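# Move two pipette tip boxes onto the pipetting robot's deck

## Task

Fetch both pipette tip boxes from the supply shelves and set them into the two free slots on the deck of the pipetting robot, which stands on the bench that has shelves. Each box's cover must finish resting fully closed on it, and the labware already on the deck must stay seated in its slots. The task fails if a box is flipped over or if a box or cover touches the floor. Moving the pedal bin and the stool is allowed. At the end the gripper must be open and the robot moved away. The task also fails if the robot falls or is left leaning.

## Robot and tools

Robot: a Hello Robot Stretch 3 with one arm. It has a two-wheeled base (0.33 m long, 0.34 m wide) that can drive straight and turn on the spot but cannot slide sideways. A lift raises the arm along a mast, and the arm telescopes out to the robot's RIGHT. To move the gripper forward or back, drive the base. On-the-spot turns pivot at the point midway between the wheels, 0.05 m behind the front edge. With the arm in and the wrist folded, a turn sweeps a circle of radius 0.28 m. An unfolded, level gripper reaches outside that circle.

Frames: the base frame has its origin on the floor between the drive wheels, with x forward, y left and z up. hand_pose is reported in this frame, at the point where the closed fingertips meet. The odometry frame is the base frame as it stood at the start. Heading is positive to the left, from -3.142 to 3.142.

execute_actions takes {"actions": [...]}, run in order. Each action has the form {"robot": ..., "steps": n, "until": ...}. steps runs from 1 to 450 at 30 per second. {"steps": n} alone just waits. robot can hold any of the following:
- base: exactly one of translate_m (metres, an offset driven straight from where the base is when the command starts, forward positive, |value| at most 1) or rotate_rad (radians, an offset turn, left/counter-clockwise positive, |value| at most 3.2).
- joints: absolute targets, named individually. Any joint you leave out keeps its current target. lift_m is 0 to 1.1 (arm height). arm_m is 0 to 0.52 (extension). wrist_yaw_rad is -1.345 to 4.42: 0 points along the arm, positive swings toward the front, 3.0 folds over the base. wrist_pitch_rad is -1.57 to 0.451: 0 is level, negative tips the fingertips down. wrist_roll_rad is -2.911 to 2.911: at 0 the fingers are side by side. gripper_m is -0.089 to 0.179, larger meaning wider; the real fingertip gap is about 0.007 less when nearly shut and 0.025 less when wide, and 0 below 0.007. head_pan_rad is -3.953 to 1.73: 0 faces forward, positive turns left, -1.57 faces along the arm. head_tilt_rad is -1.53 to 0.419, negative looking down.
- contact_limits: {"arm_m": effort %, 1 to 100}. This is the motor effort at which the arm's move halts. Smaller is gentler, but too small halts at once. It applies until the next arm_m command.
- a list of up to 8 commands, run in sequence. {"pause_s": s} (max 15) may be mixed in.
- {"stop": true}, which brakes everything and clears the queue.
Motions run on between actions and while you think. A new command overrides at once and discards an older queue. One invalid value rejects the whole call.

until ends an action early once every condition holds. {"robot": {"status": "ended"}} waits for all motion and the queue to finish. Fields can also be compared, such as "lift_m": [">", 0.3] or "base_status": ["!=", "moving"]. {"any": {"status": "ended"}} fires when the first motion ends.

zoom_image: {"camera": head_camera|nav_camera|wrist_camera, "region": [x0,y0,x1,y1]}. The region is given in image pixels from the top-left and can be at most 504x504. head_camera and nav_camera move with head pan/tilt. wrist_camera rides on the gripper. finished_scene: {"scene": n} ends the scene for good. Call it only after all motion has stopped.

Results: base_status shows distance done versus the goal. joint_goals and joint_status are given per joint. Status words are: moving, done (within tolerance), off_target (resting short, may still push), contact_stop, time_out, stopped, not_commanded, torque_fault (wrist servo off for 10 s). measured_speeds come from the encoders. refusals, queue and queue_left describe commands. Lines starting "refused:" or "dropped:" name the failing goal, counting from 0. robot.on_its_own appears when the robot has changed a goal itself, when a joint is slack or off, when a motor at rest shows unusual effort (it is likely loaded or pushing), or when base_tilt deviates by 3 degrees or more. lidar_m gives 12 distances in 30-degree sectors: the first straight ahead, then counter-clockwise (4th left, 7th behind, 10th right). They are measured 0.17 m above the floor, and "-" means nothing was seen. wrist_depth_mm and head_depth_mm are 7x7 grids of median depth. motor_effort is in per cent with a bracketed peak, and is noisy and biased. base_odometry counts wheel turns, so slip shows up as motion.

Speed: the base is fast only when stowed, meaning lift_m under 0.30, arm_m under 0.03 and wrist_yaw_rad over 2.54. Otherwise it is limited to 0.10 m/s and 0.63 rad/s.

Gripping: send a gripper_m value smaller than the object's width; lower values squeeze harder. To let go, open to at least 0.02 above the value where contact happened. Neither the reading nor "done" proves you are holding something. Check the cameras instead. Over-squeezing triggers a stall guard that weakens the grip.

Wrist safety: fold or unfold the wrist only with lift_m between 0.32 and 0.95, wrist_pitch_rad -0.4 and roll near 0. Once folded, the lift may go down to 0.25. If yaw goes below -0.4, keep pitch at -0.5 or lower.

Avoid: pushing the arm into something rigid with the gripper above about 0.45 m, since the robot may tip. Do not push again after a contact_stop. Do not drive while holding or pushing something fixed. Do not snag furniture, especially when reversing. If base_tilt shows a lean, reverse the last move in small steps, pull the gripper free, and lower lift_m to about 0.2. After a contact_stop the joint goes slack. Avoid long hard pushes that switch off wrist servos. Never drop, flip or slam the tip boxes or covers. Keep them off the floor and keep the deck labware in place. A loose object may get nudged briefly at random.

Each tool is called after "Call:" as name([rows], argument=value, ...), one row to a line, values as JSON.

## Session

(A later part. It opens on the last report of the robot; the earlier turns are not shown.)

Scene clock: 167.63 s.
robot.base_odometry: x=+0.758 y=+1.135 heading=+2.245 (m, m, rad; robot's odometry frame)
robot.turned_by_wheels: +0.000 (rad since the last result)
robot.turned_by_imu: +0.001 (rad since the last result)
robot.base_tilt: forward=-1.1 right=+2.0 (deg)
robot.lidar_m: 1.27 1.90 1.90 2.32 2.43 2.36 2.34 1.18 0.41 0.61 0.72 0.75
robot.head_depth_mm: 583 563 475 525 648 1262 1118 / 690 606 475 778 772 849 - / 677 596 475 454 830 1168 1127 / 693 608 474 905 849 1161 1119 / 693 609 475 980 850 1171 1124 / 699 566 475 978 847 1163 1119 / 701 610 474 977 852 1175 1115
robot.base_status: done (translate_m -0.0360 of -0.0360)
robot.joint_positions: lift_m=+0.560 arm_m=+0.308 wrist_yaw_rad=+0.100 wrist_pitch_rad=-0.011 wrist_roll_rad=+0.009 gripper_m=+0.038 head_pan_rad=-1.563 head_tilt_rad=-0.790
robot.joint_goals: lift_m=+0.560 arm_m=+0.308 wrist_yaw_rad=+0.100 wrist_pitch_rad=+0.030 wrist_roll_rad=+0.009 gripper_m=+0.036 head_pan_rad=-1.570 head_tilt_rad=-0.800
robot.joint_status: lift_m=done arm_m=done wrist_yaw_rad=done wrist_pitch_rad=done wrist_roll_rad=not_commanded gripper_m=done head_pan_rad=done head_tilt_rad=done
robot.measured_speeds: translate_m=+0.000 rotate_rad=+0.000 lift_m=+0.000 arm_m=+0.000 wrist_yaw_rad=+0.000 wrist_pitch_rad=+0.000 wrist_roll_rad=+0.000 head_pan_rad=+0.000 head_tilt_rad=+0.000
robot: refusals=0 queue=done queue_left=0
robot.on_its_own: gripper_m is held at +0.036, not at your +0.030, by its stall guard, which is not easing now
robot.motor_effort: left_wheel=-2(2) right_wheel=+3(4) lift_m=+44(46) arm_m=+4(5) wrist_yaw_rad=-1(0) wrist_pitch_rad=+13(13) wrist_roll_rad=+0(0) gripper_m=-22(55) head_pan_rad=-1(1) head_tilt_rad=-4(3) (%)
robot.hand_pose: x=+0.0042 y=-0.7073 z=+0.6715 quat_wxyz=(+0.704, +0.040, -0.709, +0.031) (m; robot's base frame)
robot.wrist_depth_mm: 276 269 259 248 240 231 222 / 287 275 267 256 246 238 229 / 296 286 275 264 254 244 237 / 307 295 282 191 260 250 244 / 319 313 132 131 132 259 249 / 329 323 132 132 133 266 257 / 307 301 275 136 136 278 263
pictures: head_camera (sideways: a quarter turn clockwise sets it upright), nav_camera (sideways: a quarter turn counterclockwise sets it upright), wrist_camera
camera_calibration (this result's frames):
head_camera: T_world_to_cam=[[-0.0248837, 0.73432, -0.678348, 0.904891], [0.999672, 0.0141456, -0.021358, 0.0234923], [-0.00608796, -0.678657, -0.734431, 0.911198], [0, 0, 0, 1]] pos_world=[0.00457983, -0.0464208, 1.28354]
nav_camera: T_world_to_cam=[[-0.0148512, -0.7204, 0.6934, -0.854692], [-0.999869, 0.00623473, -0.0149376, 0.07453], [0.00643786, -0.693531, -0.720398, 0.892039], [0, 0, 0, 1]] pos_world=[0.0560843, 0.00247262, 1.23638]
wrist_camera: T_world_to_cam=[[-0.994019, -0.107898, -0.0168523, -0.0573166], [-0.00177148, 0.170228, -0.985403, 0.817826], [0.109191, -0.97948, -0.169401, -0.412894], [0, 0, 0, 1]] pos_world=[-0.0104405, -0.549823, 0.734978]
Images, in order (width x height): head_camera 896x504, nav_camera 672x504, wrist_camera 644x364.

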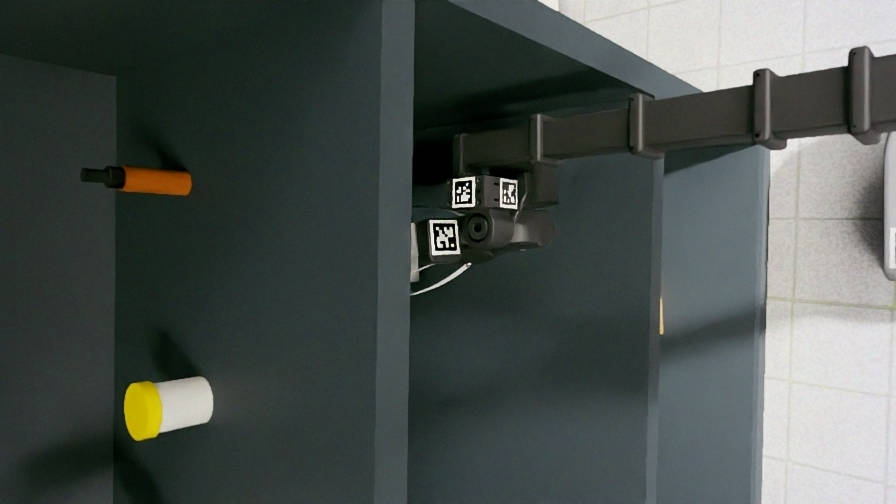

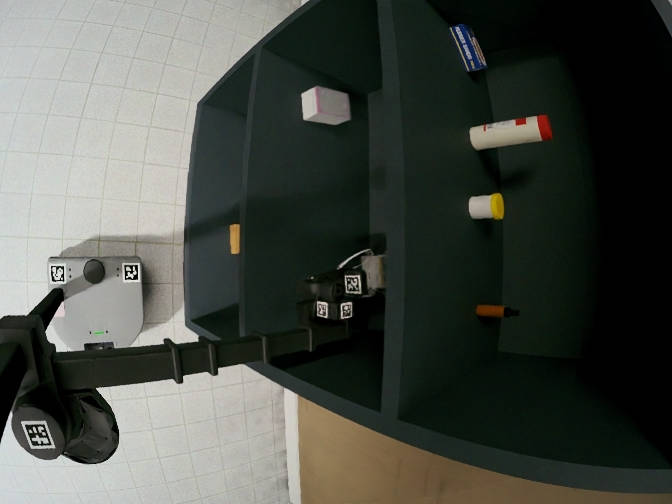

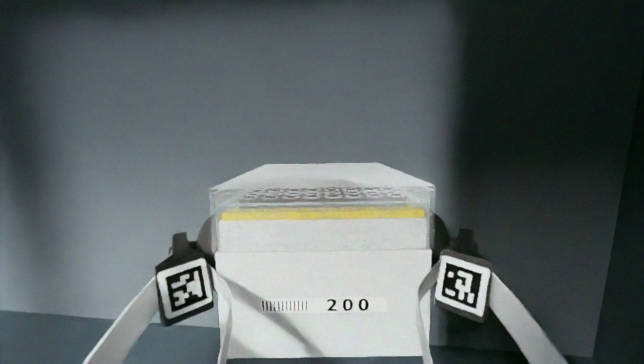

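Call:
execute_actions([
  {"steps":90},
])

Scene clock: 173.90 s.
robot.base_odometry: x=+0.758 y=+1.135 heading=+2.245 (m, m, rad; robot's odometry frame)
robot.turned_by_wheels: +0.000 (rad since the last result)
robot.turned_by_imu: +0.001 (rad since the last result)
robot.base_tilt: forward=-1.1 right=+2.0 (deg)
robot.lidar_m: 1.27 1.90 1.90 2.32 2.43 2.36 2.33 1.18 0.41 0.61 0.72 0.76
robot.head_depth_mm: 583 562 473 525 650 1263 1120 / 690 609 474 779 770 848 - / 680 596 474 454 835 1163 1128 / 692 609 474 903 848 1170 1119 / 693 610 474 977 850 1167 1117 / 695 563 474 983 852 1175 1110 / 701 610 475 983 849 1174 1113
robot.base_status: done (translate_m -0.0360 of -0.0360)
robot.joint_positions: lift_m=+0.560 arm_m=+0.308 wrist_yaw_rad=+0.100 wrist_pitch_rad=-0.011 wrist_roll_rad=+0.009 gripper_m=+0.038 head_pan_rad=-1.563 head_tilt_rad=-0.790
robot.joint_goals: lift_m=+0.560 arm_m=+0.308 wrist_yaw_rad=+0.100 wrist_pitch_rad=+0.030 wrist_roll_rad=+0.009 gripper_m=+0.036 head_pan_rad=-1.570 head_tilt_rad=-0.800
robot.joint_status: lift_m=done arm_m=done wrist_yaw_rad=done wrist_pitch_rad=done wrist_roll_rad=not_commanded gripper_m=done head_pan_rad=done head_tilt_rad=done
robot.measured_speeds: translate_m=+0.000 rotate_rad=+0.000 lift_m=+0.000 arm_m=+0.000 wrist_yaw_rad=+0.000 wrist_pitch_rad=+0.000 wrist_roll_rad=+0.000 head_pan_rad=+0.000 head_tilt_rad=+0.000
robot: refusals=0 queue=done queue_left=0
robot.on_its_own: gripper_m is held at +0.036, not at your +0.030, by its stall guard, which is not easing now
robot.motor_effort: left_wheel=-2(2) right_wheel=+3(3) lift_m=+44(44) arm_m=+4(5) wrist_yaw_rad=-1(0) wrist_pitch_rad=+13(13) wrist_roll_rad=+0(0) gripper_m=-22(22) head_pan_rad=-3(2) head_tilt_rad=-3(3) (%)
robot.hand_pose: x=+0.0042 y=-0.7073 z=+0.6715 quat_wxyz=(+0.704, +0.040, -0.709, +0.031) (m; robot's base frame)
robot.wrist_depth_mm: 276 267 255 249 240 231 224 / 285 276 267 255 246 236 230 / 298 286 273 264 253 246 235 / 309 294 284 192 261 251 242 / 321 308 131 131 131 260 250 / 333 322 133 132 133 266 258 / 306 303 275 135 136 278 263
pictures: head_camera (sideways: a quarter turn clockwise sets it upright), nav_camera (sideways: a quarter turn counterclockwise sets it upright), wrist_camera
camera_calibration (this result's frames):
head_camera: T_world_to_cam=[[-0.0248837, 0.734319, -0.678348, 0.904891], [0.999672, 0.0141456, -0.021358, 0.0234923], [-0.00608796, -0.678657, -0.73443, 0.911198], [0, 0, 0, 1]] pos_world=[0.00457983, -0.0464208, 1.28354]
nav_camera: T_world_to_cam=[[-0.0148512, -0.7204, 0.6934, -0.854692], [-0.999869, 0.00623473, -0.0149376, 0.07453], [0.00643786, -0.693531, -0.720398, 0.892039], [0, 0, 0, 1]] pos_world=[0.0560843, 0.00247261, 1.23638]
wrist_camera: T_world_to_cam=[[-0.994019, -0.107898, -0.0168523, -0.0573167], [-0.00177151, 0.170228, -0.985403, 0.817826], [0.109192, -0.97948, -0.169401, -0.412894], [0, 0, 0, 1]] pos_world=[-0.0104405, -0.549823, 0.734978]
Images, in order (width x height): head_camera 896x504, nav_camera 672x504, wrist_camera 644x364.

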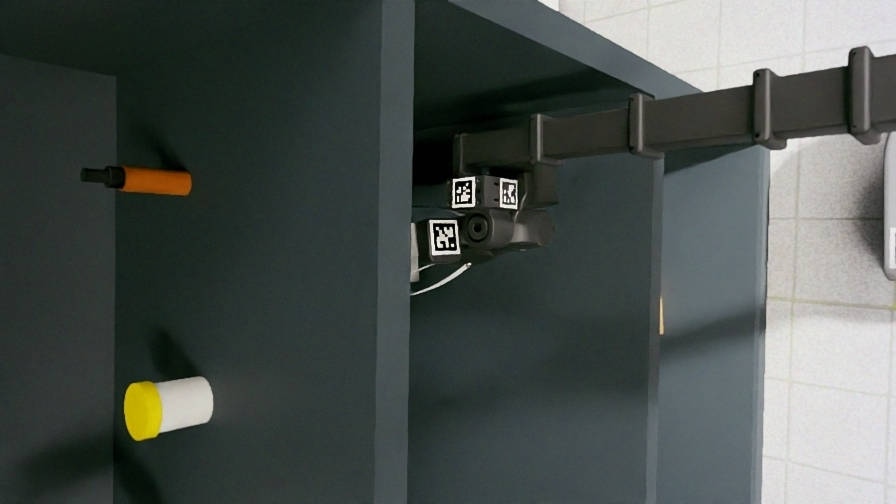

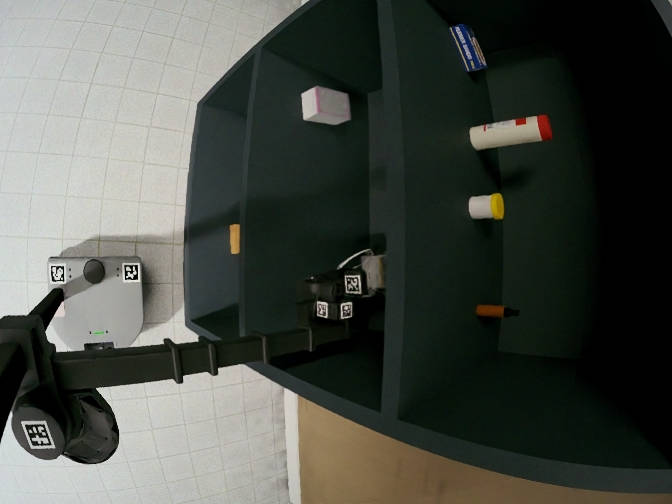

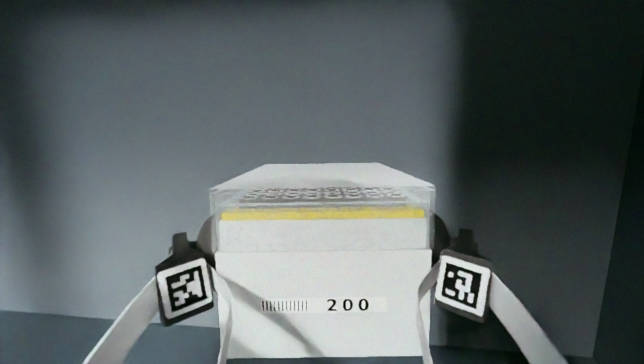

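Call:
execute_actions([
  {"robot":[{"joints":{"arm_m":0.0}},{"base":{"rotate_rad":0.653},"joints":{"wrist_yaw_rad":0.0}},{"base":{"translate_m":0.2}},{"base":{"translate_m":0.853},"joints":{"lift_m":0.85}},{"base":{"rotate_rad":0.918},"joints":{"head_tilt_rad":-0.6}}],"steps":450,"until":{"robot":{"status":"ended"}}},
  {"steps":300,"until":{"robot":{"status":"ended"}}},
])

Scene clock: 212.70 s.
robot.base_odometry: x=-0.264 y=+1.389 heading=-2.468 (m, m, rad; robot's odometry frame)
robot.turned_by_wheels: +1.571 (rad since the last result)
robot.turned_by_imu: +1.585 (rad since the last result)
robot.base_tilt: forward=-1.0 right=+2.0 (deg)
robot.lidar_m: 2.23 1.78 2.44 3.11 1.45 1.41 1.04 0.80 0.82 0.57 1.16 0.87
robot.head_depth_mm: 611 1086 1173 819 667 1418 - / 611 1091 1170 806 666 1285 - / 616 1099 1170 796 626 - - / 616 1106 1171 495 473 1320 1184 / 621 1112 1174 832 666 1380 1186 / 623 1119 1166 841 671 1388 1188 / 625 1117 781 816 681 1387 1177
robot.base_status: done (rotate_rad +0.9178 of +0.9180)
robot.joint_positions: lift_m=+0.850 arm_m=+0.000 wrist_yaw_rad=+0.001 wrist_pitch_rad=-0.009 wrist_roll_rad=+0.009 gripper_m=+0.038 head_pan_rad=-1.563 head_tilt_rad=-0.606
robot.joint_goals: lift_m=+0.850 arm_m=+0.000 wrist_yaw_rad=+0.000 wrist_pitch_rad=+0.030 wrist_roll_rad=+0.009 gripper_m=+0.036 head_pan_rad=-1.570 head_tilt_rad=-0.600
robot.joint_status: lift_m=done arm_m=done wrist_yaw_rad=done wrist_pitch_rad=done wrist_roll_rad=not_commanded gripper_m=done head_pan_rad=done head_tilt_rad=done
robot.measured_speeds: translate_m=+0.000 rotate_rad=+0.000 lift_m=+0.000 arm_m=+0.000 wrist_yaw_rad=+0.000 wrist_pitch_rad=+0.000 wrist_roll_rad=+0.000 head_pan_rad=+0.000 head_tilt_rad=+0.000
robot: refusals=0 queue=done queue_left=0
robot.on_its_own: gripper_m is held at +0.036, not at your +0.030, by its stall guard, which is not easing now
robot.motor_effort: left_wheel=-2(6) right_wheel=+4(8) lift_m=+45(45) arm_m=-6(9) wrist_yaw_rad=-1(2) wrist_pitch_rad=+12(13) wrist_roll_rad=+0(0) gripper_m=-22(22) head_pan_rad=-2(4) head_tilt_rad=+2(16) (%)
robot.hand_pose: x=-0.0213 y=-0.4013 z=+0.9619 quat_wxyz=(+0.704, +0.004, -0.710, -0.003) (m; robot's base frame)
robot.wrist_depth_mm: 381 490 492 483 480 467 692 / 386 506 943 935 902 894 889 / 437 510 985 919 941 924 899 / 505 502 - 192 961 952 949 / 635 515 132 131 131 726 662 / 502 507 133 133 133 489 459 / 400 329 317 135 136 363 359
pictures: head_camera (sideways: a quarter turn clockwise sets it upright), nav_camera (sideways: a quarter turn counterclockwise sets it upright), wrist_camera
camera_calibration (this result's frames):
head_camera: T_world_to_cam=[[-0.0237779, 0.597891, -0.801225, 1.06503], [0.999704, 0.0100531, -0.0221662, 0.0245495], [-0.00519818, -0.801514, -0.597953, 0.733674], [0, 0, 0, 1]] pos_world=[0.00459574, -0.0489709, 1.29258]
nav_camera: T_world_to_cam=[[-0.0159752, -0.581455, 0.813421, -1.01112], [-0.999846, 0.00334639, -0.0172444, 0.077537], [0.00730483, -0.813571, -0.581419, 0.711255], [0, 0, 0, 1]] pos_world=[0.0561766, -0.00952387, 1.23734]
wrist_camera: T_world_to_cam=[[-0.999821, -0.00859104, -0.0168415, -0.00497691], [0.0151603, 0.167943, -0.98568, 1.05158], [0.0112964, -0.985759, -0.167782, -0.0673748], [0, 0, 0, 1]] pos_world=[-0.0201571, -0.243062, 1.02513]
Images, in order (width x height): head_camera 896x504, nav_camera 672x504, wrist_camera 644x364.

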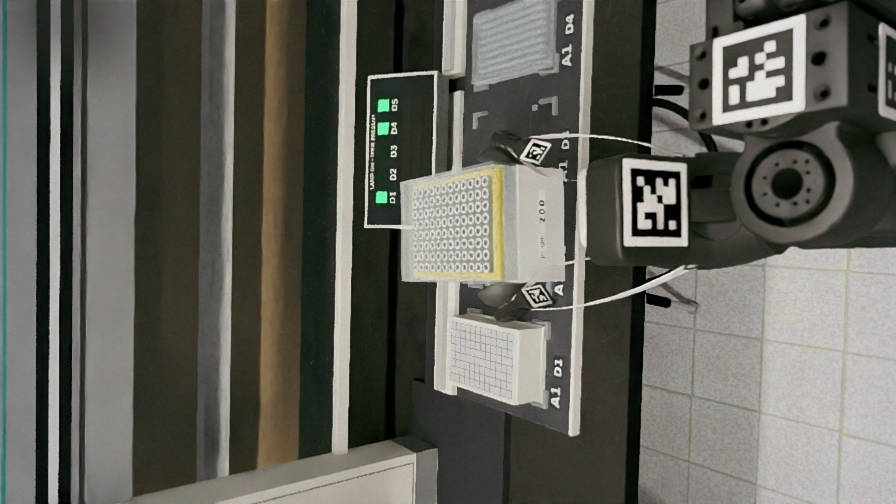

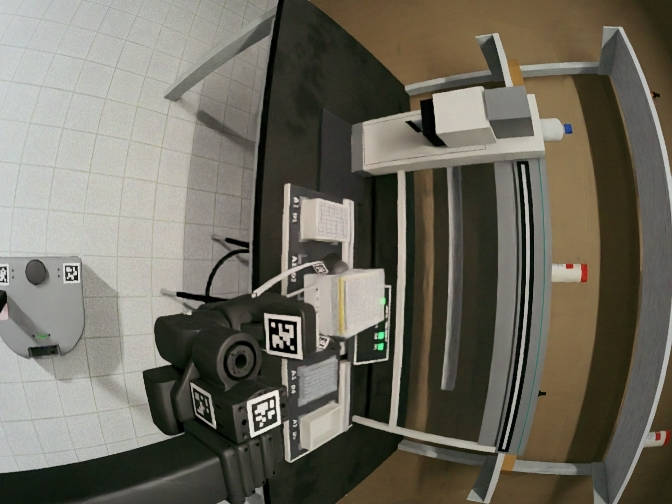

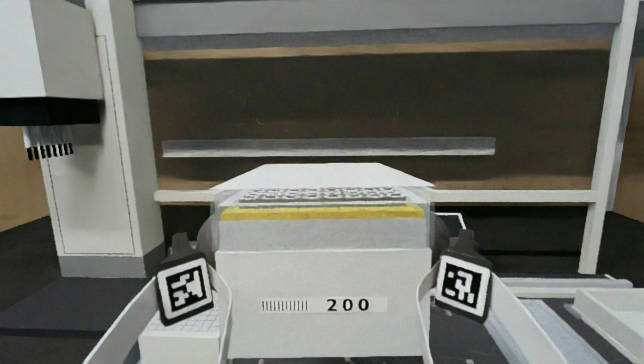

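Call:
zoom_image(camera="head_camera", region=[340, 0, 700, 460])

Region (340, 0, 700, 460) of head_camera's 896x504 image, scaled by 1.096, with more detail than that image has; it fills the left 394 columns of this view, and the rest is white.

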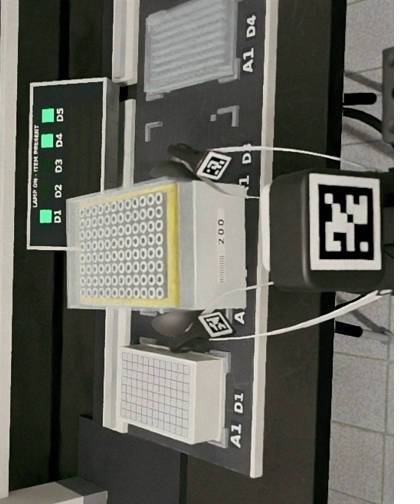

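Call:
execute_actions([
  {"robot":{"joints":{"wrist_yaw_rad":1.2,"head_tilt_rad":-0.75}},"steps":450,"until":{"robot":{"status":"ended"}}},
])

Scene clock: 227.17 s.
robot.base_odometry: x=-0.264 y=+1.389 heading=-2.468 (m, m, rad; robot's odometry frame)
robot.turned_by_wheels: +0.000 (rad since the last result)
robot.turned_by_imu: +0.001 (rad since the last result)
robot.base_tilt: forward=-1.0 right=+1.9 (deg)
robot.lidar_m: 2.22 1.78 2.44 3.12 1.44 1.41 1.04 0.80 0.82 0.57 1.16 0.86
robot.head_depth_mm: 1014 1132 913 716 654 - 1118 / 1010 1142 802 715 656 - 1117 / 1025 1141 801 713 874 - 1109 / 1028 1155 883 717 1412 - 1106 / 1031 1160 912 696 1432 - 1137 / 1041 1163 916 696 658 - 1127 / 1039 795 828 734 1442 1271 1123
robot.base_status: done (rotate_rad +0.9178 of +0.9180)
robot.joint_positions: lift_m=+0.850 arm_m=+0.000 wrist_yaw_rad=+1.198 wrist_pitch_rad=-0.009 wrist_roll_rad=+0.009 gripper_m=+0.038 head_pan_rad=-1.563 head_tilt_rad=-0.740
robot.joint_goals: lift_m=+0.850 arm_m=+0.000 wrist_yaw_rad=+1.200 wrist_pitch_rad=+0.030 wrist_roll_rad=+0.009 gripper_m=+0.036 head_pan_rad=-1.570 head_tilt_rad=-0.750
robot.joint_status: lift_m=done arm_m=done wrist_yaw_rad=done wrist_pitch_rad=done wrist_roll_rad=not_commanded gripper_m=done head_pan_rad=done head_tilt_rad=done
robot.measured_speeds: translate_m=+0.000 rotate_rad=+0.000 lift_m=+0.000 arm_m=+0.000 wrist_yaw_rad=+0.000 wrist_pitch_rad=+0.000 wrist_roll_rad=+0.000 head_pan_rad=+0.000 head_tilt_rad=+0.000
robot: refusals=0 queue=done queue_left=0
robot.on_its_own: gripper_m is held at +0.036, not at your +0.030, by its stall guard, which is not easing now
robot.motor_effort: left_wheel=-2(2) right_wheel=+4(4) lift_m=+45(45) arm_m=-6(6) wrist_yaw_rad=+1(3) wrist_pitch_rad=+12(12) wrist_roll_rad=+0(0) gripper_m=-22(22) head_pan_rad=-3(2) head_tilt_rad=-4(14) (%)
robot.hand_pose: x=+0.2171 y=-0.2385 z=+0.9619 quat_wxyz=(+0.584, +0.403, -0.584, +0.394) (m; robot's base frame)
robot.wrist_depth_mm: - - - - - - 385 / - - - - - - 390 / - - - - - - 434 / - - - 192 - - 486 / - - 132 131 131 724 493 / - - 132 132 132 506 469 / - - - 136 136 377 388
pictures: head_camera (sideways: a quarter turn clockwise sets it upright), nav_camera (sideways: a quarter turn counterclockwise sets it upright), wrist_camera
camera_calibration (this result's frames):
head_camera: T_world_to_cam=[[-0.0245463, 0.699697, -0.714018, 0.951372], [0.999681, 0.0129779, -0.0216492, 0.0238727], [-0.00588141, -0.714322, -0.699793, 0.866149], [0, 0, 0, 1]] pos_world=[0.0045818, -0.0472735, 1.28594]
nav_camera: T_world_to_cam=[[-0.0151928, -0.685043, 0.728344, -0.900229], [-0.999863, 0.00557318, -0.0156146, 0.0754124], [0.00663747, -0.728482, -0.685033, 0.846042], [0, 0, 0, 1]] pos_world=[0.0561095, -0.000789375, 1.23642]
wrist_camera: T_world_to_cam=[[-0.356539, -0.934129, -0.0168432, -0.125686], [-0.150854, 0.0753506, -0.98568, 1.03457], [0.922021, -0.348893, -0.167782, 0.0446477], [0, 0, 0, 1]] pos_world=[0.0700903, -0.179785, 1.02513]
Images, in order (width x height): head_camera 896x504, nav_camera 672x504, wrist_camera 644x364.

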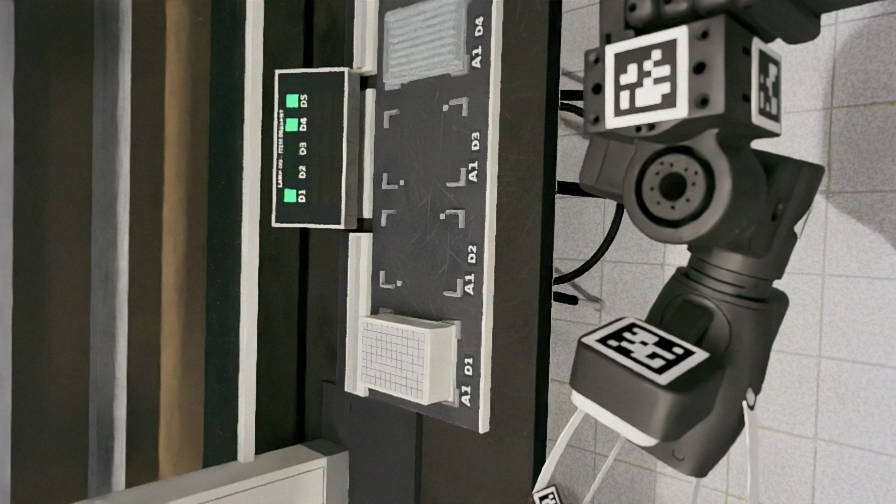

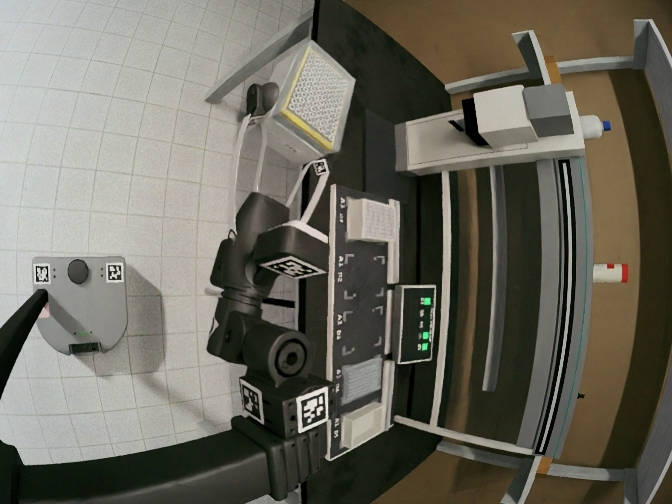

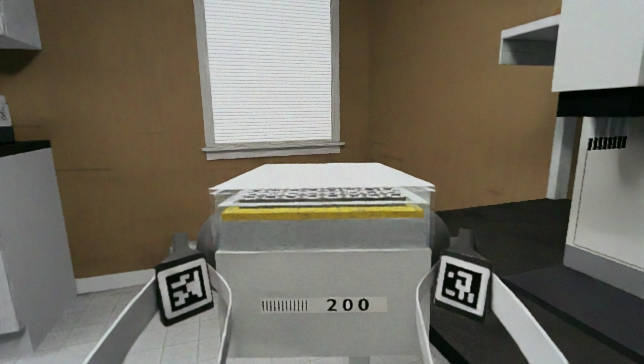

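Call:
zoom_image(camera="head_camera", region=[360, 80, 500, 330])

Region (360, 80, 500, 330) of head_camera's 896x504 image, scaled by 2.016, with more detail than that image has; it fills the left 282 columns of this view, and the rest is white.

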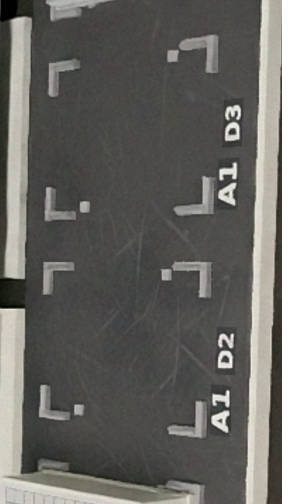

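Call:
execute_actions([
  {"robot":[{"base":{"translate_m":0.026},"joints":{"wrist_yaw_rad":-0.02}},{"joints":{"arm_m":0.174,"lift_m":0.8}},{"joints":{"lift_m":0.75}}],"steps":450,"until":{"robot":{"status":"ended"}}},
])

Scene clock: 246.73 s.
robot.base_odometry: x=-0.284 y=+1.373 heading=-2.468 (m, m, rad; robot's odometry frame)
robot.turned_by_wheels: +0.000 (rad since the last result)
robot.turned_by_imu: +0.001 (rad since the last result)
robot.base_tilt: forward=-1.0 right=+1.9 (deg)
robot.lidar_m: 2.22 1.76 2.42 3.12 1.47 1.43 1.07 0.82 0.84 0.57 1.16 0.84
robot.head_depth_mm: 1010 1137 827 712 656 - - / 1023 1144 798 747 - 1301 1128 / 1021 1151 798 745 - 1292 1122 / 1024 1149 916 675 1401 1288 1130 / 1031 1154 914 694 1438 1287 1128 / 1038 1164 917 710 1446 1301 1133 / 1026 725 808 731 1441 1297 1133
robot.base_status: done (translate_m +0.0260 of +0.0260)
robot.joint_positions: lift_m=+0.750 arm_m=+0.174 wrist_yaw_rad=-0.020 wrist_pitch_rad=-0.009 wrist_roll_rad=+0.009 gripper_m=+0.038 head_pan_rad=-1.563 head_tilt_rad=-0.740
robot.joint_goals: lift_m=+0.750 arm_m=+0.174 wrist_yaw_rad=-0.020 wrist_pitch_rad=+0.030 wrist_roll_rad=+0.009 gripper_m=+0.036 head_pan_rad=-1.570 head_tilt_rad=-0.750
robot.joint_status: lift_m=done arm_m=done wrist_yaw_rad=done wrist_pitch_rad=done wrist_roll_rad=not_commanded gripper_m=done head_pan_rad=done head_tilt_rad=done
robot.measured_speeds: translate_m=+0.000 rotate_rad=+0.000 lift_m=+0.000 arm_m=+0.000 wrist_yaw_rad=+0.000 wrist_pitch_rad=+0.000 wrist_roll_rad=+0.000 head_pan_rad=+0.000 head_tilt_rad=+0.000
robot: refusals=0 queue=done queue_left=0
robot.on_its_own: gripper_m is held at +0.036, not at your +0.030, by its stall guard, which is not easing now
robot.motor_effort: left_wheel=-2(5) right_wheel=+4(8) lift_m=+32(45) arm_m=+5(11) wrist_yaw_rad=+0(5) wrist_pitch_rad=+12(12) wrist_roll_rad=+0(0) gripper_m=-22(22) head_pan_rad=-2(1) head_tilt_rad=-4(4) (%)
robot.hand_pose: x=-0.0265 y=-0.5746 z=+0.8624 quat_wxyz=(+0.704, -0.003, -0.710, -0.010) (m; robot's base frame)
robot.wrist_depth_mm: 339 765 742 741 728 726 730 / 337 780 782 766 750 751 747 / 337 702 720 690 776 759 770 / 334 827 811 192 328 325 776 / 330 465 132 131 131 279 376 / 303 223 133 133 133 287 281 / 166 170 199 135 136 218 221
pictures: head_camera (sideways: a quarter turn clockwise sets it upright), nav_camera (sideways: a quarter turn counterclockwise sets it upright), wrist_camera
camera_calibration (this result's frames):
head_camera: T_world_to_cam=[[-0.0245377, 0.699974, -0.713747, 0.951019], [0.999682, 0.0129709, -0.0216471, 0.02387], [-0.00589447, -0.71405, -0.700069, 0.866509], [0, 0, 0, 1]] pos_world=[0.00458103, -0.0472673, 1.28592]
nav_camera: T_world_to_cam=[[-0.0152011, -0.685325, 0.728079, -0.899883], [-0.999863, 0.00559461, -0.0156095, 0.0754057], [0.00662424, -0.728216, -0.685315, 0.84641], [0, 0, 0, 1]] pos_world=[0.0561093, -0.000764781, 1.23642]
wrist_camera: T_world_to_cam=[[-0.999791, 0.0115921, -0.0168406, -0.00171212], [0.0185451, 0.16748, -0.985701, 0.982497], [-0.00860589, -0.985807, -0.16766, -0.255454], [0, 0, 0, 1]] pos_world=[-0.0221307, -0.416357, 0.925589]
Images, in order (width x height): head_camera 896x504, nav_camera 672x504, wrist_camera 644x364.

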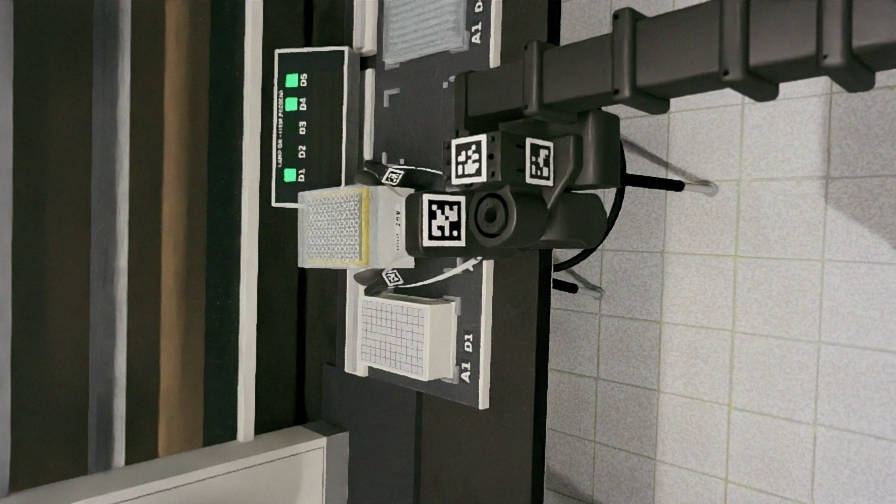

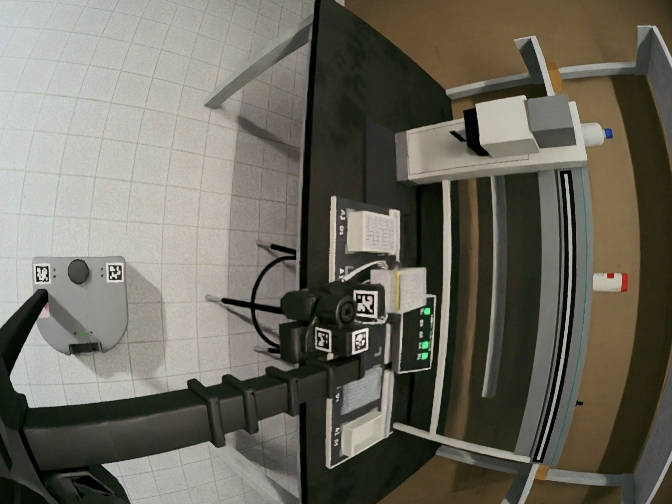

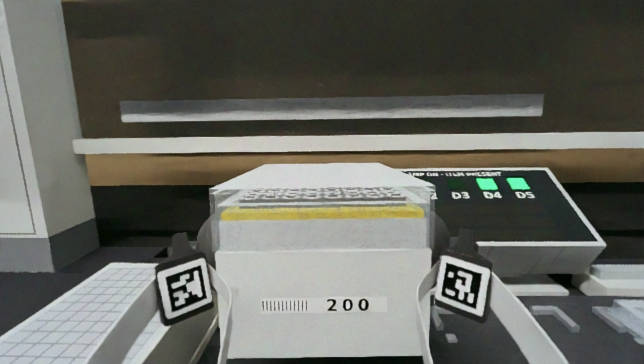

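Call:
execute_actions([
  {"robot":[{"joints":{"arm_m":0.145}},{"joints":{"lift_m":0.725}}],"steps":450,"until":{"robot":{"status":"ended"}}},
])

Call:
zoom_image(camera="head_camera", region=[300, 130, 520, 400])

Scene clock: 256.47 s.
robot.base_odometry: x=-0.284 y=+1.373 heading=-2.468 (m, m, rad; robot's odometry frame)
robot.turned_by_wheels: +0.000 (rad since the last result)
robot.turned_by_imu: +0.001 (rad since the last result)
robot.base_tilt: forward=-1.0 right=+2.1 (deg)
robot.lidar_m: 2.22 1.76 2.41 3.12 1.46 1.43 1.07 0.82 0.83 0.57 1.16 0.84
robot.head_depth_mm: 1013 1139 827 711 655 - - / 1020 1139 798 714 - 1264 1128 / 1016 1153 800 684 - 1263 1124 / 1026 1150 917 655 1424 1297 1131 / 1034 1159 916 697 1440 1293 1136 / 1041 1167 915 709 1451 1285 1127 / 1030 724 806 732 1439 1296 1128
robot.base_status: done (translate_m +0.0260 of +0.0260)
robot.joint_positions: lift_m=+0.725 arm_m=+0.145 wrist_yaw_rad=-0.020 wrist_pitch_rad=-0.009 wrist_roll_rad=+0.009 gripper_m=+0.038 head_pan_rad=-1.563 head_tilt_rad=-0.740
robot.joint_goals: lift_m=+0.725 arm_m=+0.145 wrist_yaw_rad=-0.020 wrist_pitch_rad=+0.030 wrist_roll_rad=+0.009 gripper_m=+0.036 head_pan_rad=-1.570 head_tilt_rad=-0.750
robot.joint_status: lift_m=done arm_m=done wrist_yaw_rad=done wrist_pitch_rad=done wrist_roll_rad=not_commanded gripper_m=done head_pan_rad=done head_tilt_rad=done
robot.measured_speeds: translate_m=+0.000 rotate_rad=+0.000 lift_m=+0.000 arm_m=+0.000 wrist_yaw_rad=+0.000 wrist_pitch_rad=+0.000 wrist_roll_rad=+0.000 head_pan_rad=+0.000 head_tilt_rad=+0.000
robot: refusals=0 queue=done queue_left=0
robot.on_its_own: gripper_m is held at +0.036, not at your +0.030, by its stall guard, which is not easing now
robot.motor_effort: left_wheel=-2(2) right_wheel=+4(4) lift_m=+32(32) arm_m=-6(9) wrist_yaw_rad=+0(1) wrist_pitch_rad=+12(12) wrist_roll_rad=+0(0) gripper_m=-22(22) head_pan_rad=-2(2) head_tilt_rad=-3(4) (%)
robot.hand_pose: x=-0.0265 y=-0.5463 z=+0.8374 quat_wxyz=(+0.704, -0.003, -0.710, -0.010) (m; robot's base frame)
robot.wrist_depth_mm: 335 781 777 768 754 764 750 / 331 803 805 774 763 773 773 / 332 805 804 811 802 796 795 / 342 691 695 193 319 314 639 / 347 242 131 131 132 308 305 / 167 172 133 132 133 249 239 / 153 158 174 136 136 183 185
pictures: head_camera (sideways: a quarter turn clockwise sets it upright), nav_camera (sideways: a quarter turn counterclockwise sets it upright), wrist_camera
camera_calibration (this result's frames):
head_camera: T_world_to_cam=[[-0.0245379, 0.699974, -0.713747, 0.951019], [0.999682, 0.0129713, -0.0216471, 0.02387], [-0.00589421, -0.71405, -0.700069, 0.866509], [0, 0, 0, 1]] pos_world=[0.00458104, -0.0472673, 1.28592]
nav_camera: T_world_to_cam=[[-0.0152009, -0.685325, 0.728079, -0.899883], [-0.999863, 0.00559425, -0.0156095, 0.0754057], [0.0066245, -0.728216, -0.685315, 0.84641], [0, 0, 0, 1]] pos_world=[0.0561093, -0.000764763, 1.23642]
wrist_camera: T_world_to_cam=[[-0.999791, 0.0115919, -0.0168404, -0.00246117], [0.0185447, 0.167466, -0.985703, 0.953127], [-0.00860602, -0.98581, -0.167646, -0.231761], [0, 0, 0, 1]] pos_world=[-0.0221307, -0.38806, 0.900605]
Images, in order (width x height): head_camera 896x504, nav_camera 672x504, wrist_camera 644x364.

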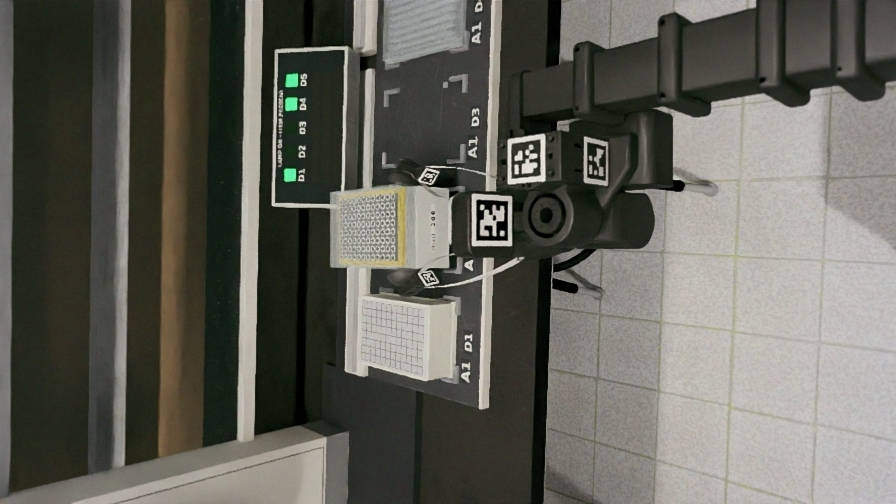

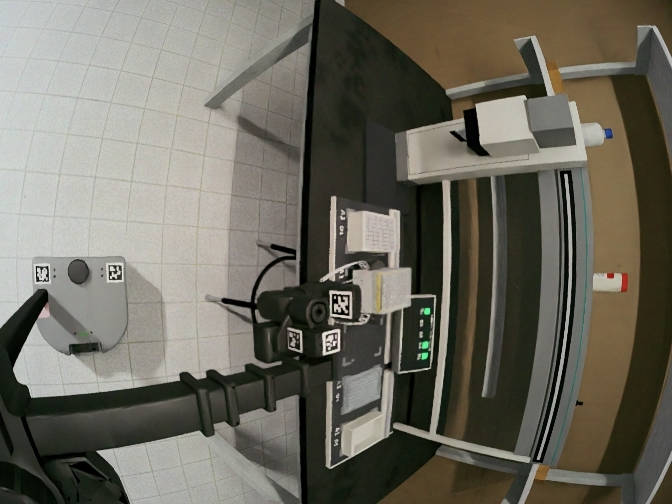

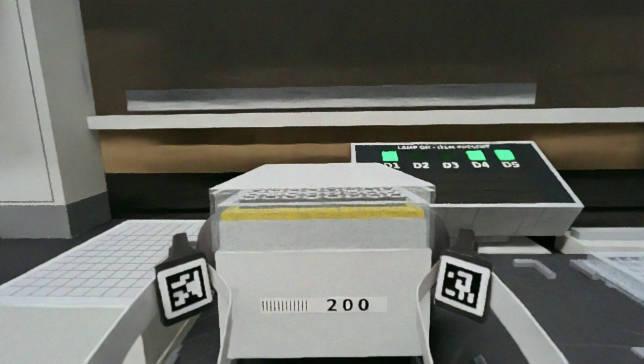

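Region (300, 130, 520, 400) of head_camera's 896x504 image, scaled by 1.867, with more detail than that image has; it fills the left 411 columns of this view, and the rest is white.

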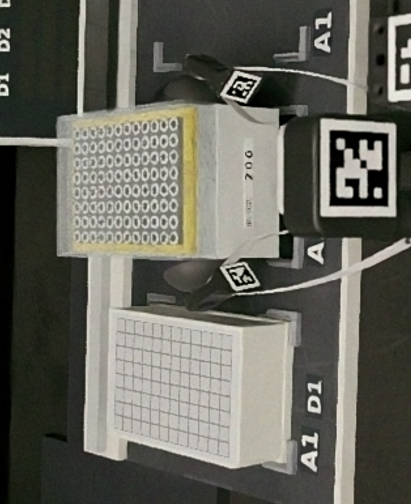

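Call:
execute_actions([
  {"robot":[{"joints":{"arm_m":0.158}},{"joints":{"lift_m":0.716}}],"steps":450,"until":{"robot":{"status":"ended"}}},
])

Call:
zoom_image(camera="head_camera", region=[320, 130, 500, 330])

Scene clock: 264.33 s.
robot.base_odometry: x=-0.284 y=+1.373 heading=-2.468 (m, m, rad; robot's odometry frame)
robot.turned_by_wheels: +0.000 (rad since the last result)
robot.turned_by_imu: +0.001 (rad since the last result)
robot.base_tilt: forward=-1.0 right=+1.9 (deg)
robot.lidar_m: 2.22 1.75 2.40 3.10 1.46 1.44 1.07 0.82 0.84 0.57 1.16 0.84
robot.head_depth_mm: 1018 1136 825 711 656 1319 - / 1014 1144 801 714 - 1256 1135 / 1019 1150 802 694 - 1282 1121 / 1026 1156 917 670 1439 1291 1125 / 1027 1162 914 694 1439 1294 1131 / 1043 1170 914 709 1443 1298 1125 / 1020 723 806 732 1440 1291 1130
robot.base_status: done (translate_m +0.0260 of +0.0260)
robot.joint_positions: lift_m=+0.716 arm_m=+0.158 wrist_yaw_rad=-0.020 wrist_pitch_rad=-0.009 wrist_roll_rad=+0.009 gripper_m=+0.038 head_pan_rad=-1.563 head_tilt_rad=-0.740
robot.joint_goals: lift_m=+0.716 arm_m=+0.158 wrist_yaw_rad=-0.020 wrist_pitch_rad=+0.030 wrist_roll_rad=+0.009 gripper_m=+0.036 head_pan_rad=-1.570 head_tilt_rad=-0.750
robot.joint_status: lift_m=done arm_m=done wrist_yaw_rad=done wrist_pitch_rad=done wrist_roll_rad=not_commanded gripper_m=done head_pan_rad=done head_tilt_rad=done
robot.measured_speeds: translate_m=+0.000 rotate_rad=+0.000 lift_m=+0.000 arm_m=+0.000 wrist_yaw_rad=+0.000 wrist_pitch_rad=+0.000 wrist_roll_rad=+0.000 head_pan_rad=+0.000 head_tilt_rad=+0.000
robot: refusals=0 queue=done queue_left=0
robot.on_its_own: gripper_m is held at +0.036, not at your +0.030, by its stall guard, which is not easing now
robot.motor_effort: left_wheel=-3(3) right_wheel=+4(4) lift_m=+32(32) arm_m=+5(6) wrist_yaw_rad=-1(1) wrist_pitch_rad=+12(12) wrist_roll_rad=+0(1) gripper_m=-22(22) head_pan_rad=-2(1) head_tilt_rad=-3(3) (%)
robot.hand_pose: x=-0.0265 y=-0.5586 z=+0.8284 quat_wxyz=(+0.704, -0.003, -0.710, -0.010) (m; robot's base frame)
robot.wrist_depth_mm: 336 782 760 760 738 737 737 / 335 795 751 782 762 749 763 / 332 804 816 782 346 344 767 / 336 657 636 193 295 296 515 / 334 214 132 131 132 297 295 / 150 154 132 132 133 230 222 / 138 159 161 135 136 169 172
pictures: head_camera (sideways: a quarter turn clockwise sets it upright), nav_camera (sideways: a quarter turn counterclockwise sets it upright), wrist_camera
camera_calibration (this result's frames):
head_camera: T_world_to_cam=[[-0.0245379, 0.699974, -0.713747, 0.951019], [0.999682, 0.0129712, -0.0216471, 0.02387], [-0.00589429, -0.71405, -0.700069, 0.866509], [0, 0, 0, 1]] pos_world=[0.00458104, -0.0472673, 1.28592]
nav_camera: T_world_to_cam=[[-0.015201, -0.685325, 0.728079, -0.899883], [-0.999863, 0.00559437, -0.0156095, 0.0754057], [0.00662441, -0.728216, -0.685315, 0.84641], [0, 0, 0, 1]] pos_world=[0.0561093, -0.000764773, 1.23642]
wrist_camera: T_world_to_cam=[[-0.999791, 0.0115916, -0.0168404, -0.00247044], [0.0185446, 0.167458, -0.985705, 0.946304], [-0.00860587, -0.985811, -0.167638, -0.2454], [0, 0, 0, 1]] pos_world=[-0.0221307, -0.400355, 0.891597]
Images, in order (width x height): head_camera 896x504, nav_camera 672x504, wrist_camera 644x364.

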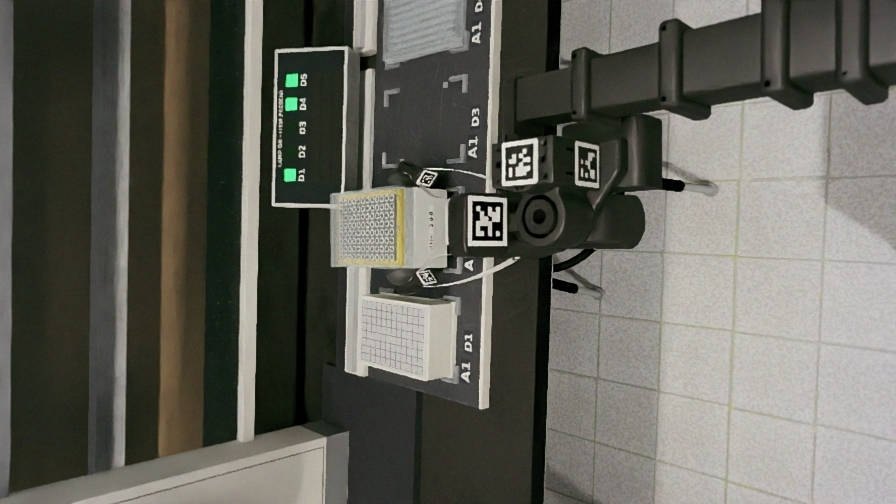

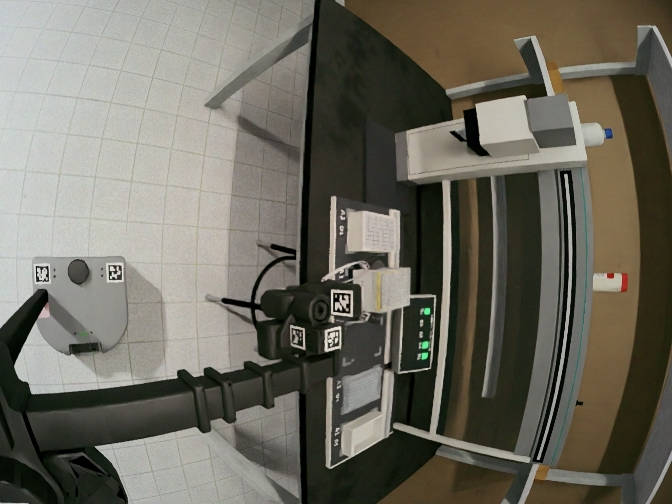

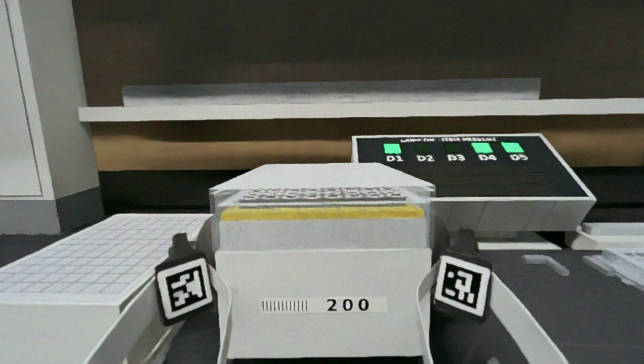

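Region (320, 130, 500, 330) of head_camera's 896x504 image, scaled by 2.520, with more detail than that image has; it fills the left 454 columns of this view, and the rest is white.

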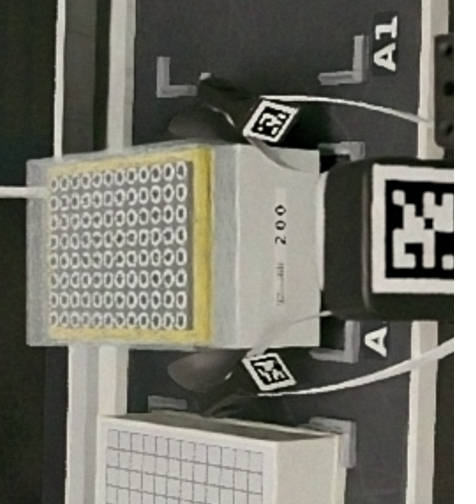

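Call:
execute_actions([
  {"robot":[{"joints":{"lift_m":0.704}}],"steps":450,"until":{"robot":{"status":"ended"}}},
])

Call:
zoom_image(camera="head_camera", region=[320, 130, 500, 330])

Scene clock: 269.53 s.
robot.base_odometry: x=-0.284 y=+1.373 heading=-2.468 (m, m, rad; robot's odometry frame)
robot.turned_by_wheels: +0.000 (rad since the last result)
robot.turned_by_imu: +0.000 (rad since the last result)
robot.base_tilt: forward=-1.0 right=+2.0 (deg)
robot.lidar_m: 2.22 1.76 2.41 3.11 1.46 1.43 1.06 0.82 0.84 0.57 1.16 0.84
robot.head_depth_mm: 1010 1132 826 713 1411 1321 - / 1015 1145 800 713 - 1252 1126 / 1030 1158 804 696 - 1272 1134 / 1026 1152 912 674 1427 1300 1131 / 1032 1163 920 694 1436 1289 1128 / 1032 1168 916 712 1437 1296 1137 / 1026 723 807 732 1447 1299 1138
robot.base_status: done (translate_m +0.0260 of +0.0260)
robot.joint_positions: lift_m=+0.704 arm_m=+0.158 wrist_yaw_rad=-0.020 wrist_pitch_rad=+0.003 wrist_roll_rad=+0.009 gripper_m=+0.038 head_pan_rad=-1.563 head_tilt_rad=-0.740
robot.joint_goals: lift_m=+0.704 arm_m=+0.158 wrist_yaw_rad=-0.020 wrist_pitch_rad=+0.030 wrist_roll_rad=+0.009 gripper_m=+0.036 head_pan_rad=-1.570 head_tilt_rad=-0.750
robot.joint_status: lift_m=done arm_m=done wrist_yaw_rad=done wrist_pitch_rad=done wrist_roll_rad=not_commanded gripper_m=done head_pan_rad=done head_tilt_rad=done
robot.measured_speeds: translate_m=+0.000 rotate_rad=+0.000 lift_m=+0.000 arm_m=+0.000 wrist_yaw_rad=+0.000 wrist_pitch_rad=+0.000 wrist_roll_rad=+0.000 head_pan_rad=+0.000 head_tilt_rad=+0.000
robot: refusals=0 queue=done queue_left=0
robot.on_its_own: gripper_m is held at +0.036, not at your +0.030, by its stall guard, which is not easing now
robot.motor_effort: left_wheel=-2(2) right_wheel=+4(5) lift_m=+31(32) arm_m=+5(5) wrist_yaw_rad=-1(0) wrist_pitch_rad=+8(12) wrist_roll_rad=+0(0) gripper_m=-22(22) head_pan_rad=-2(2) head_tilt_rad=-2(3) (%)
robot.hand_pose: x=-0.0265 y=-0.5589 z=+0.8196 quat_wxyz=(+0.704, -0.008, -0.710, -0.006) (m; robot's base frame)
robot.wrist_depth_mm: 338 794 763 748 754 767 743 / 339 779 785 765 769 759 739 / 329 829 823 815 347 343 784 / 337 655 624 175 288 287 498 / 211 192 131 130 131 295 282 / 135 140 133 133 133 215 206 / 138 150 149 136 137 156 158
pictures: head_camera (sideways: a quarter turn clockwise sets it upright), nav_camera (sideways: a quarter turn counterclockwise sets it upright), wrist_camera
camera_calibration (this result's frames):
head_camera: T_world_to_cam=[[-0.0245378, 0.699974, -0.713747, 0.951019], [0.999682, 0.0129711, -0.0216471, 0.02387], [-0.00589438, -0.71405, -0.700069, 0.866509], [0, 0, 0, 1]] pos_world=[0.00458103, -0.0472673, 1.28592]
nav_camera: T_world_to_cam=[[-0.0152011, -0.685325, 0.728079, -0.899883], [-0.999863, 0.00559449, -0.0156095, 0.0754057], [0.00662433, -0.728216, -0.685315, 0.84641], [0, 0, 0, 1]] pos_world=[0.0561093, -0.000764779, 1.23642]
wrist_camera: T_world_to_cam=[[-0.999795, 0.0113867, -0.0167455, -0.00281401], [0.0183131, 0.155479, -0.987669, 0.932543], [-0.00864268, -0.987774, -0.155656, -0.258099], [0, 0, 0, 1]] pos_world=[-0.0221219, -0.399902, 0.880822]
Images, in order (width x height): head_camera 896x504, nav_camera 672x504, wrist_camera 644x364.

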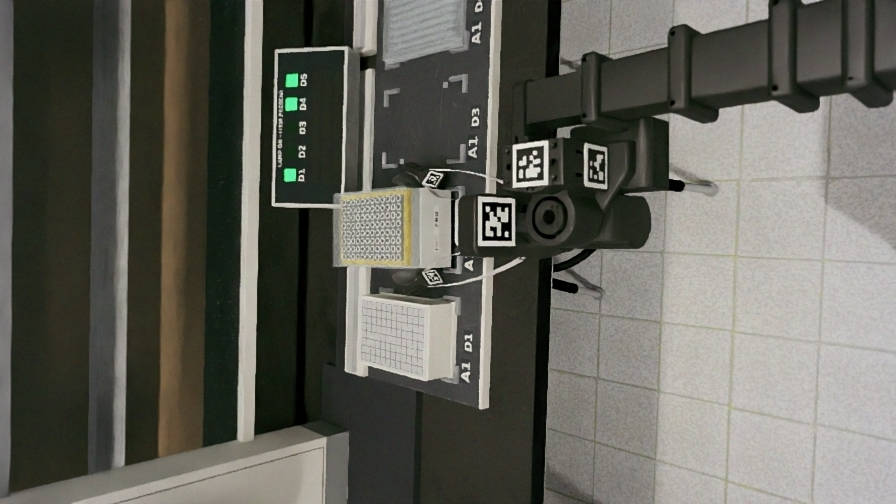

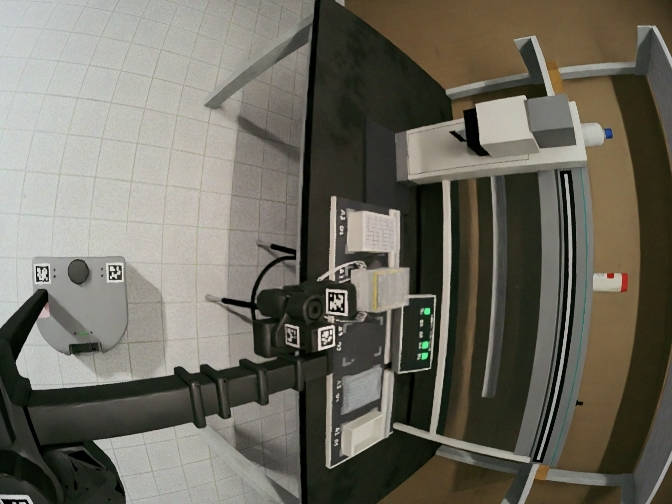

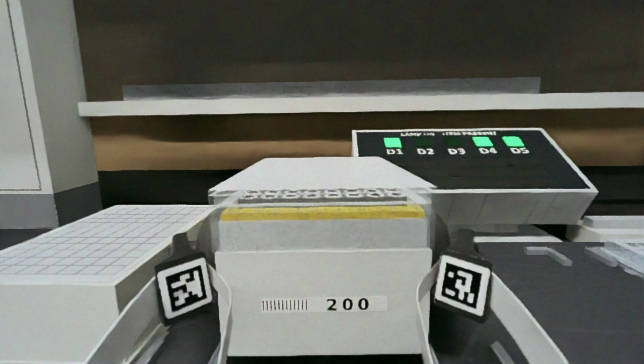

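Region (320, 130, 500, 330) of head_camera's 896x504 image, scaled by 2.520, with more detail than that image has; it fills the left 454 columns of this view, and the rest is white.

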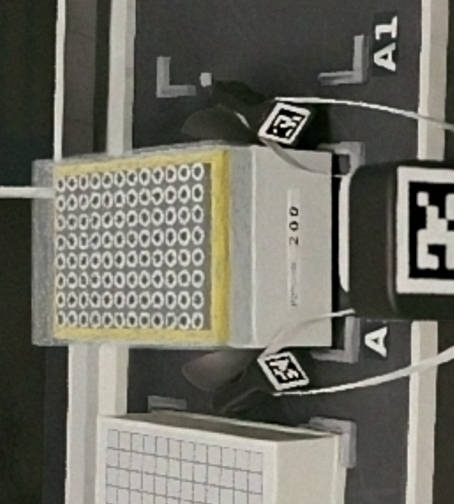

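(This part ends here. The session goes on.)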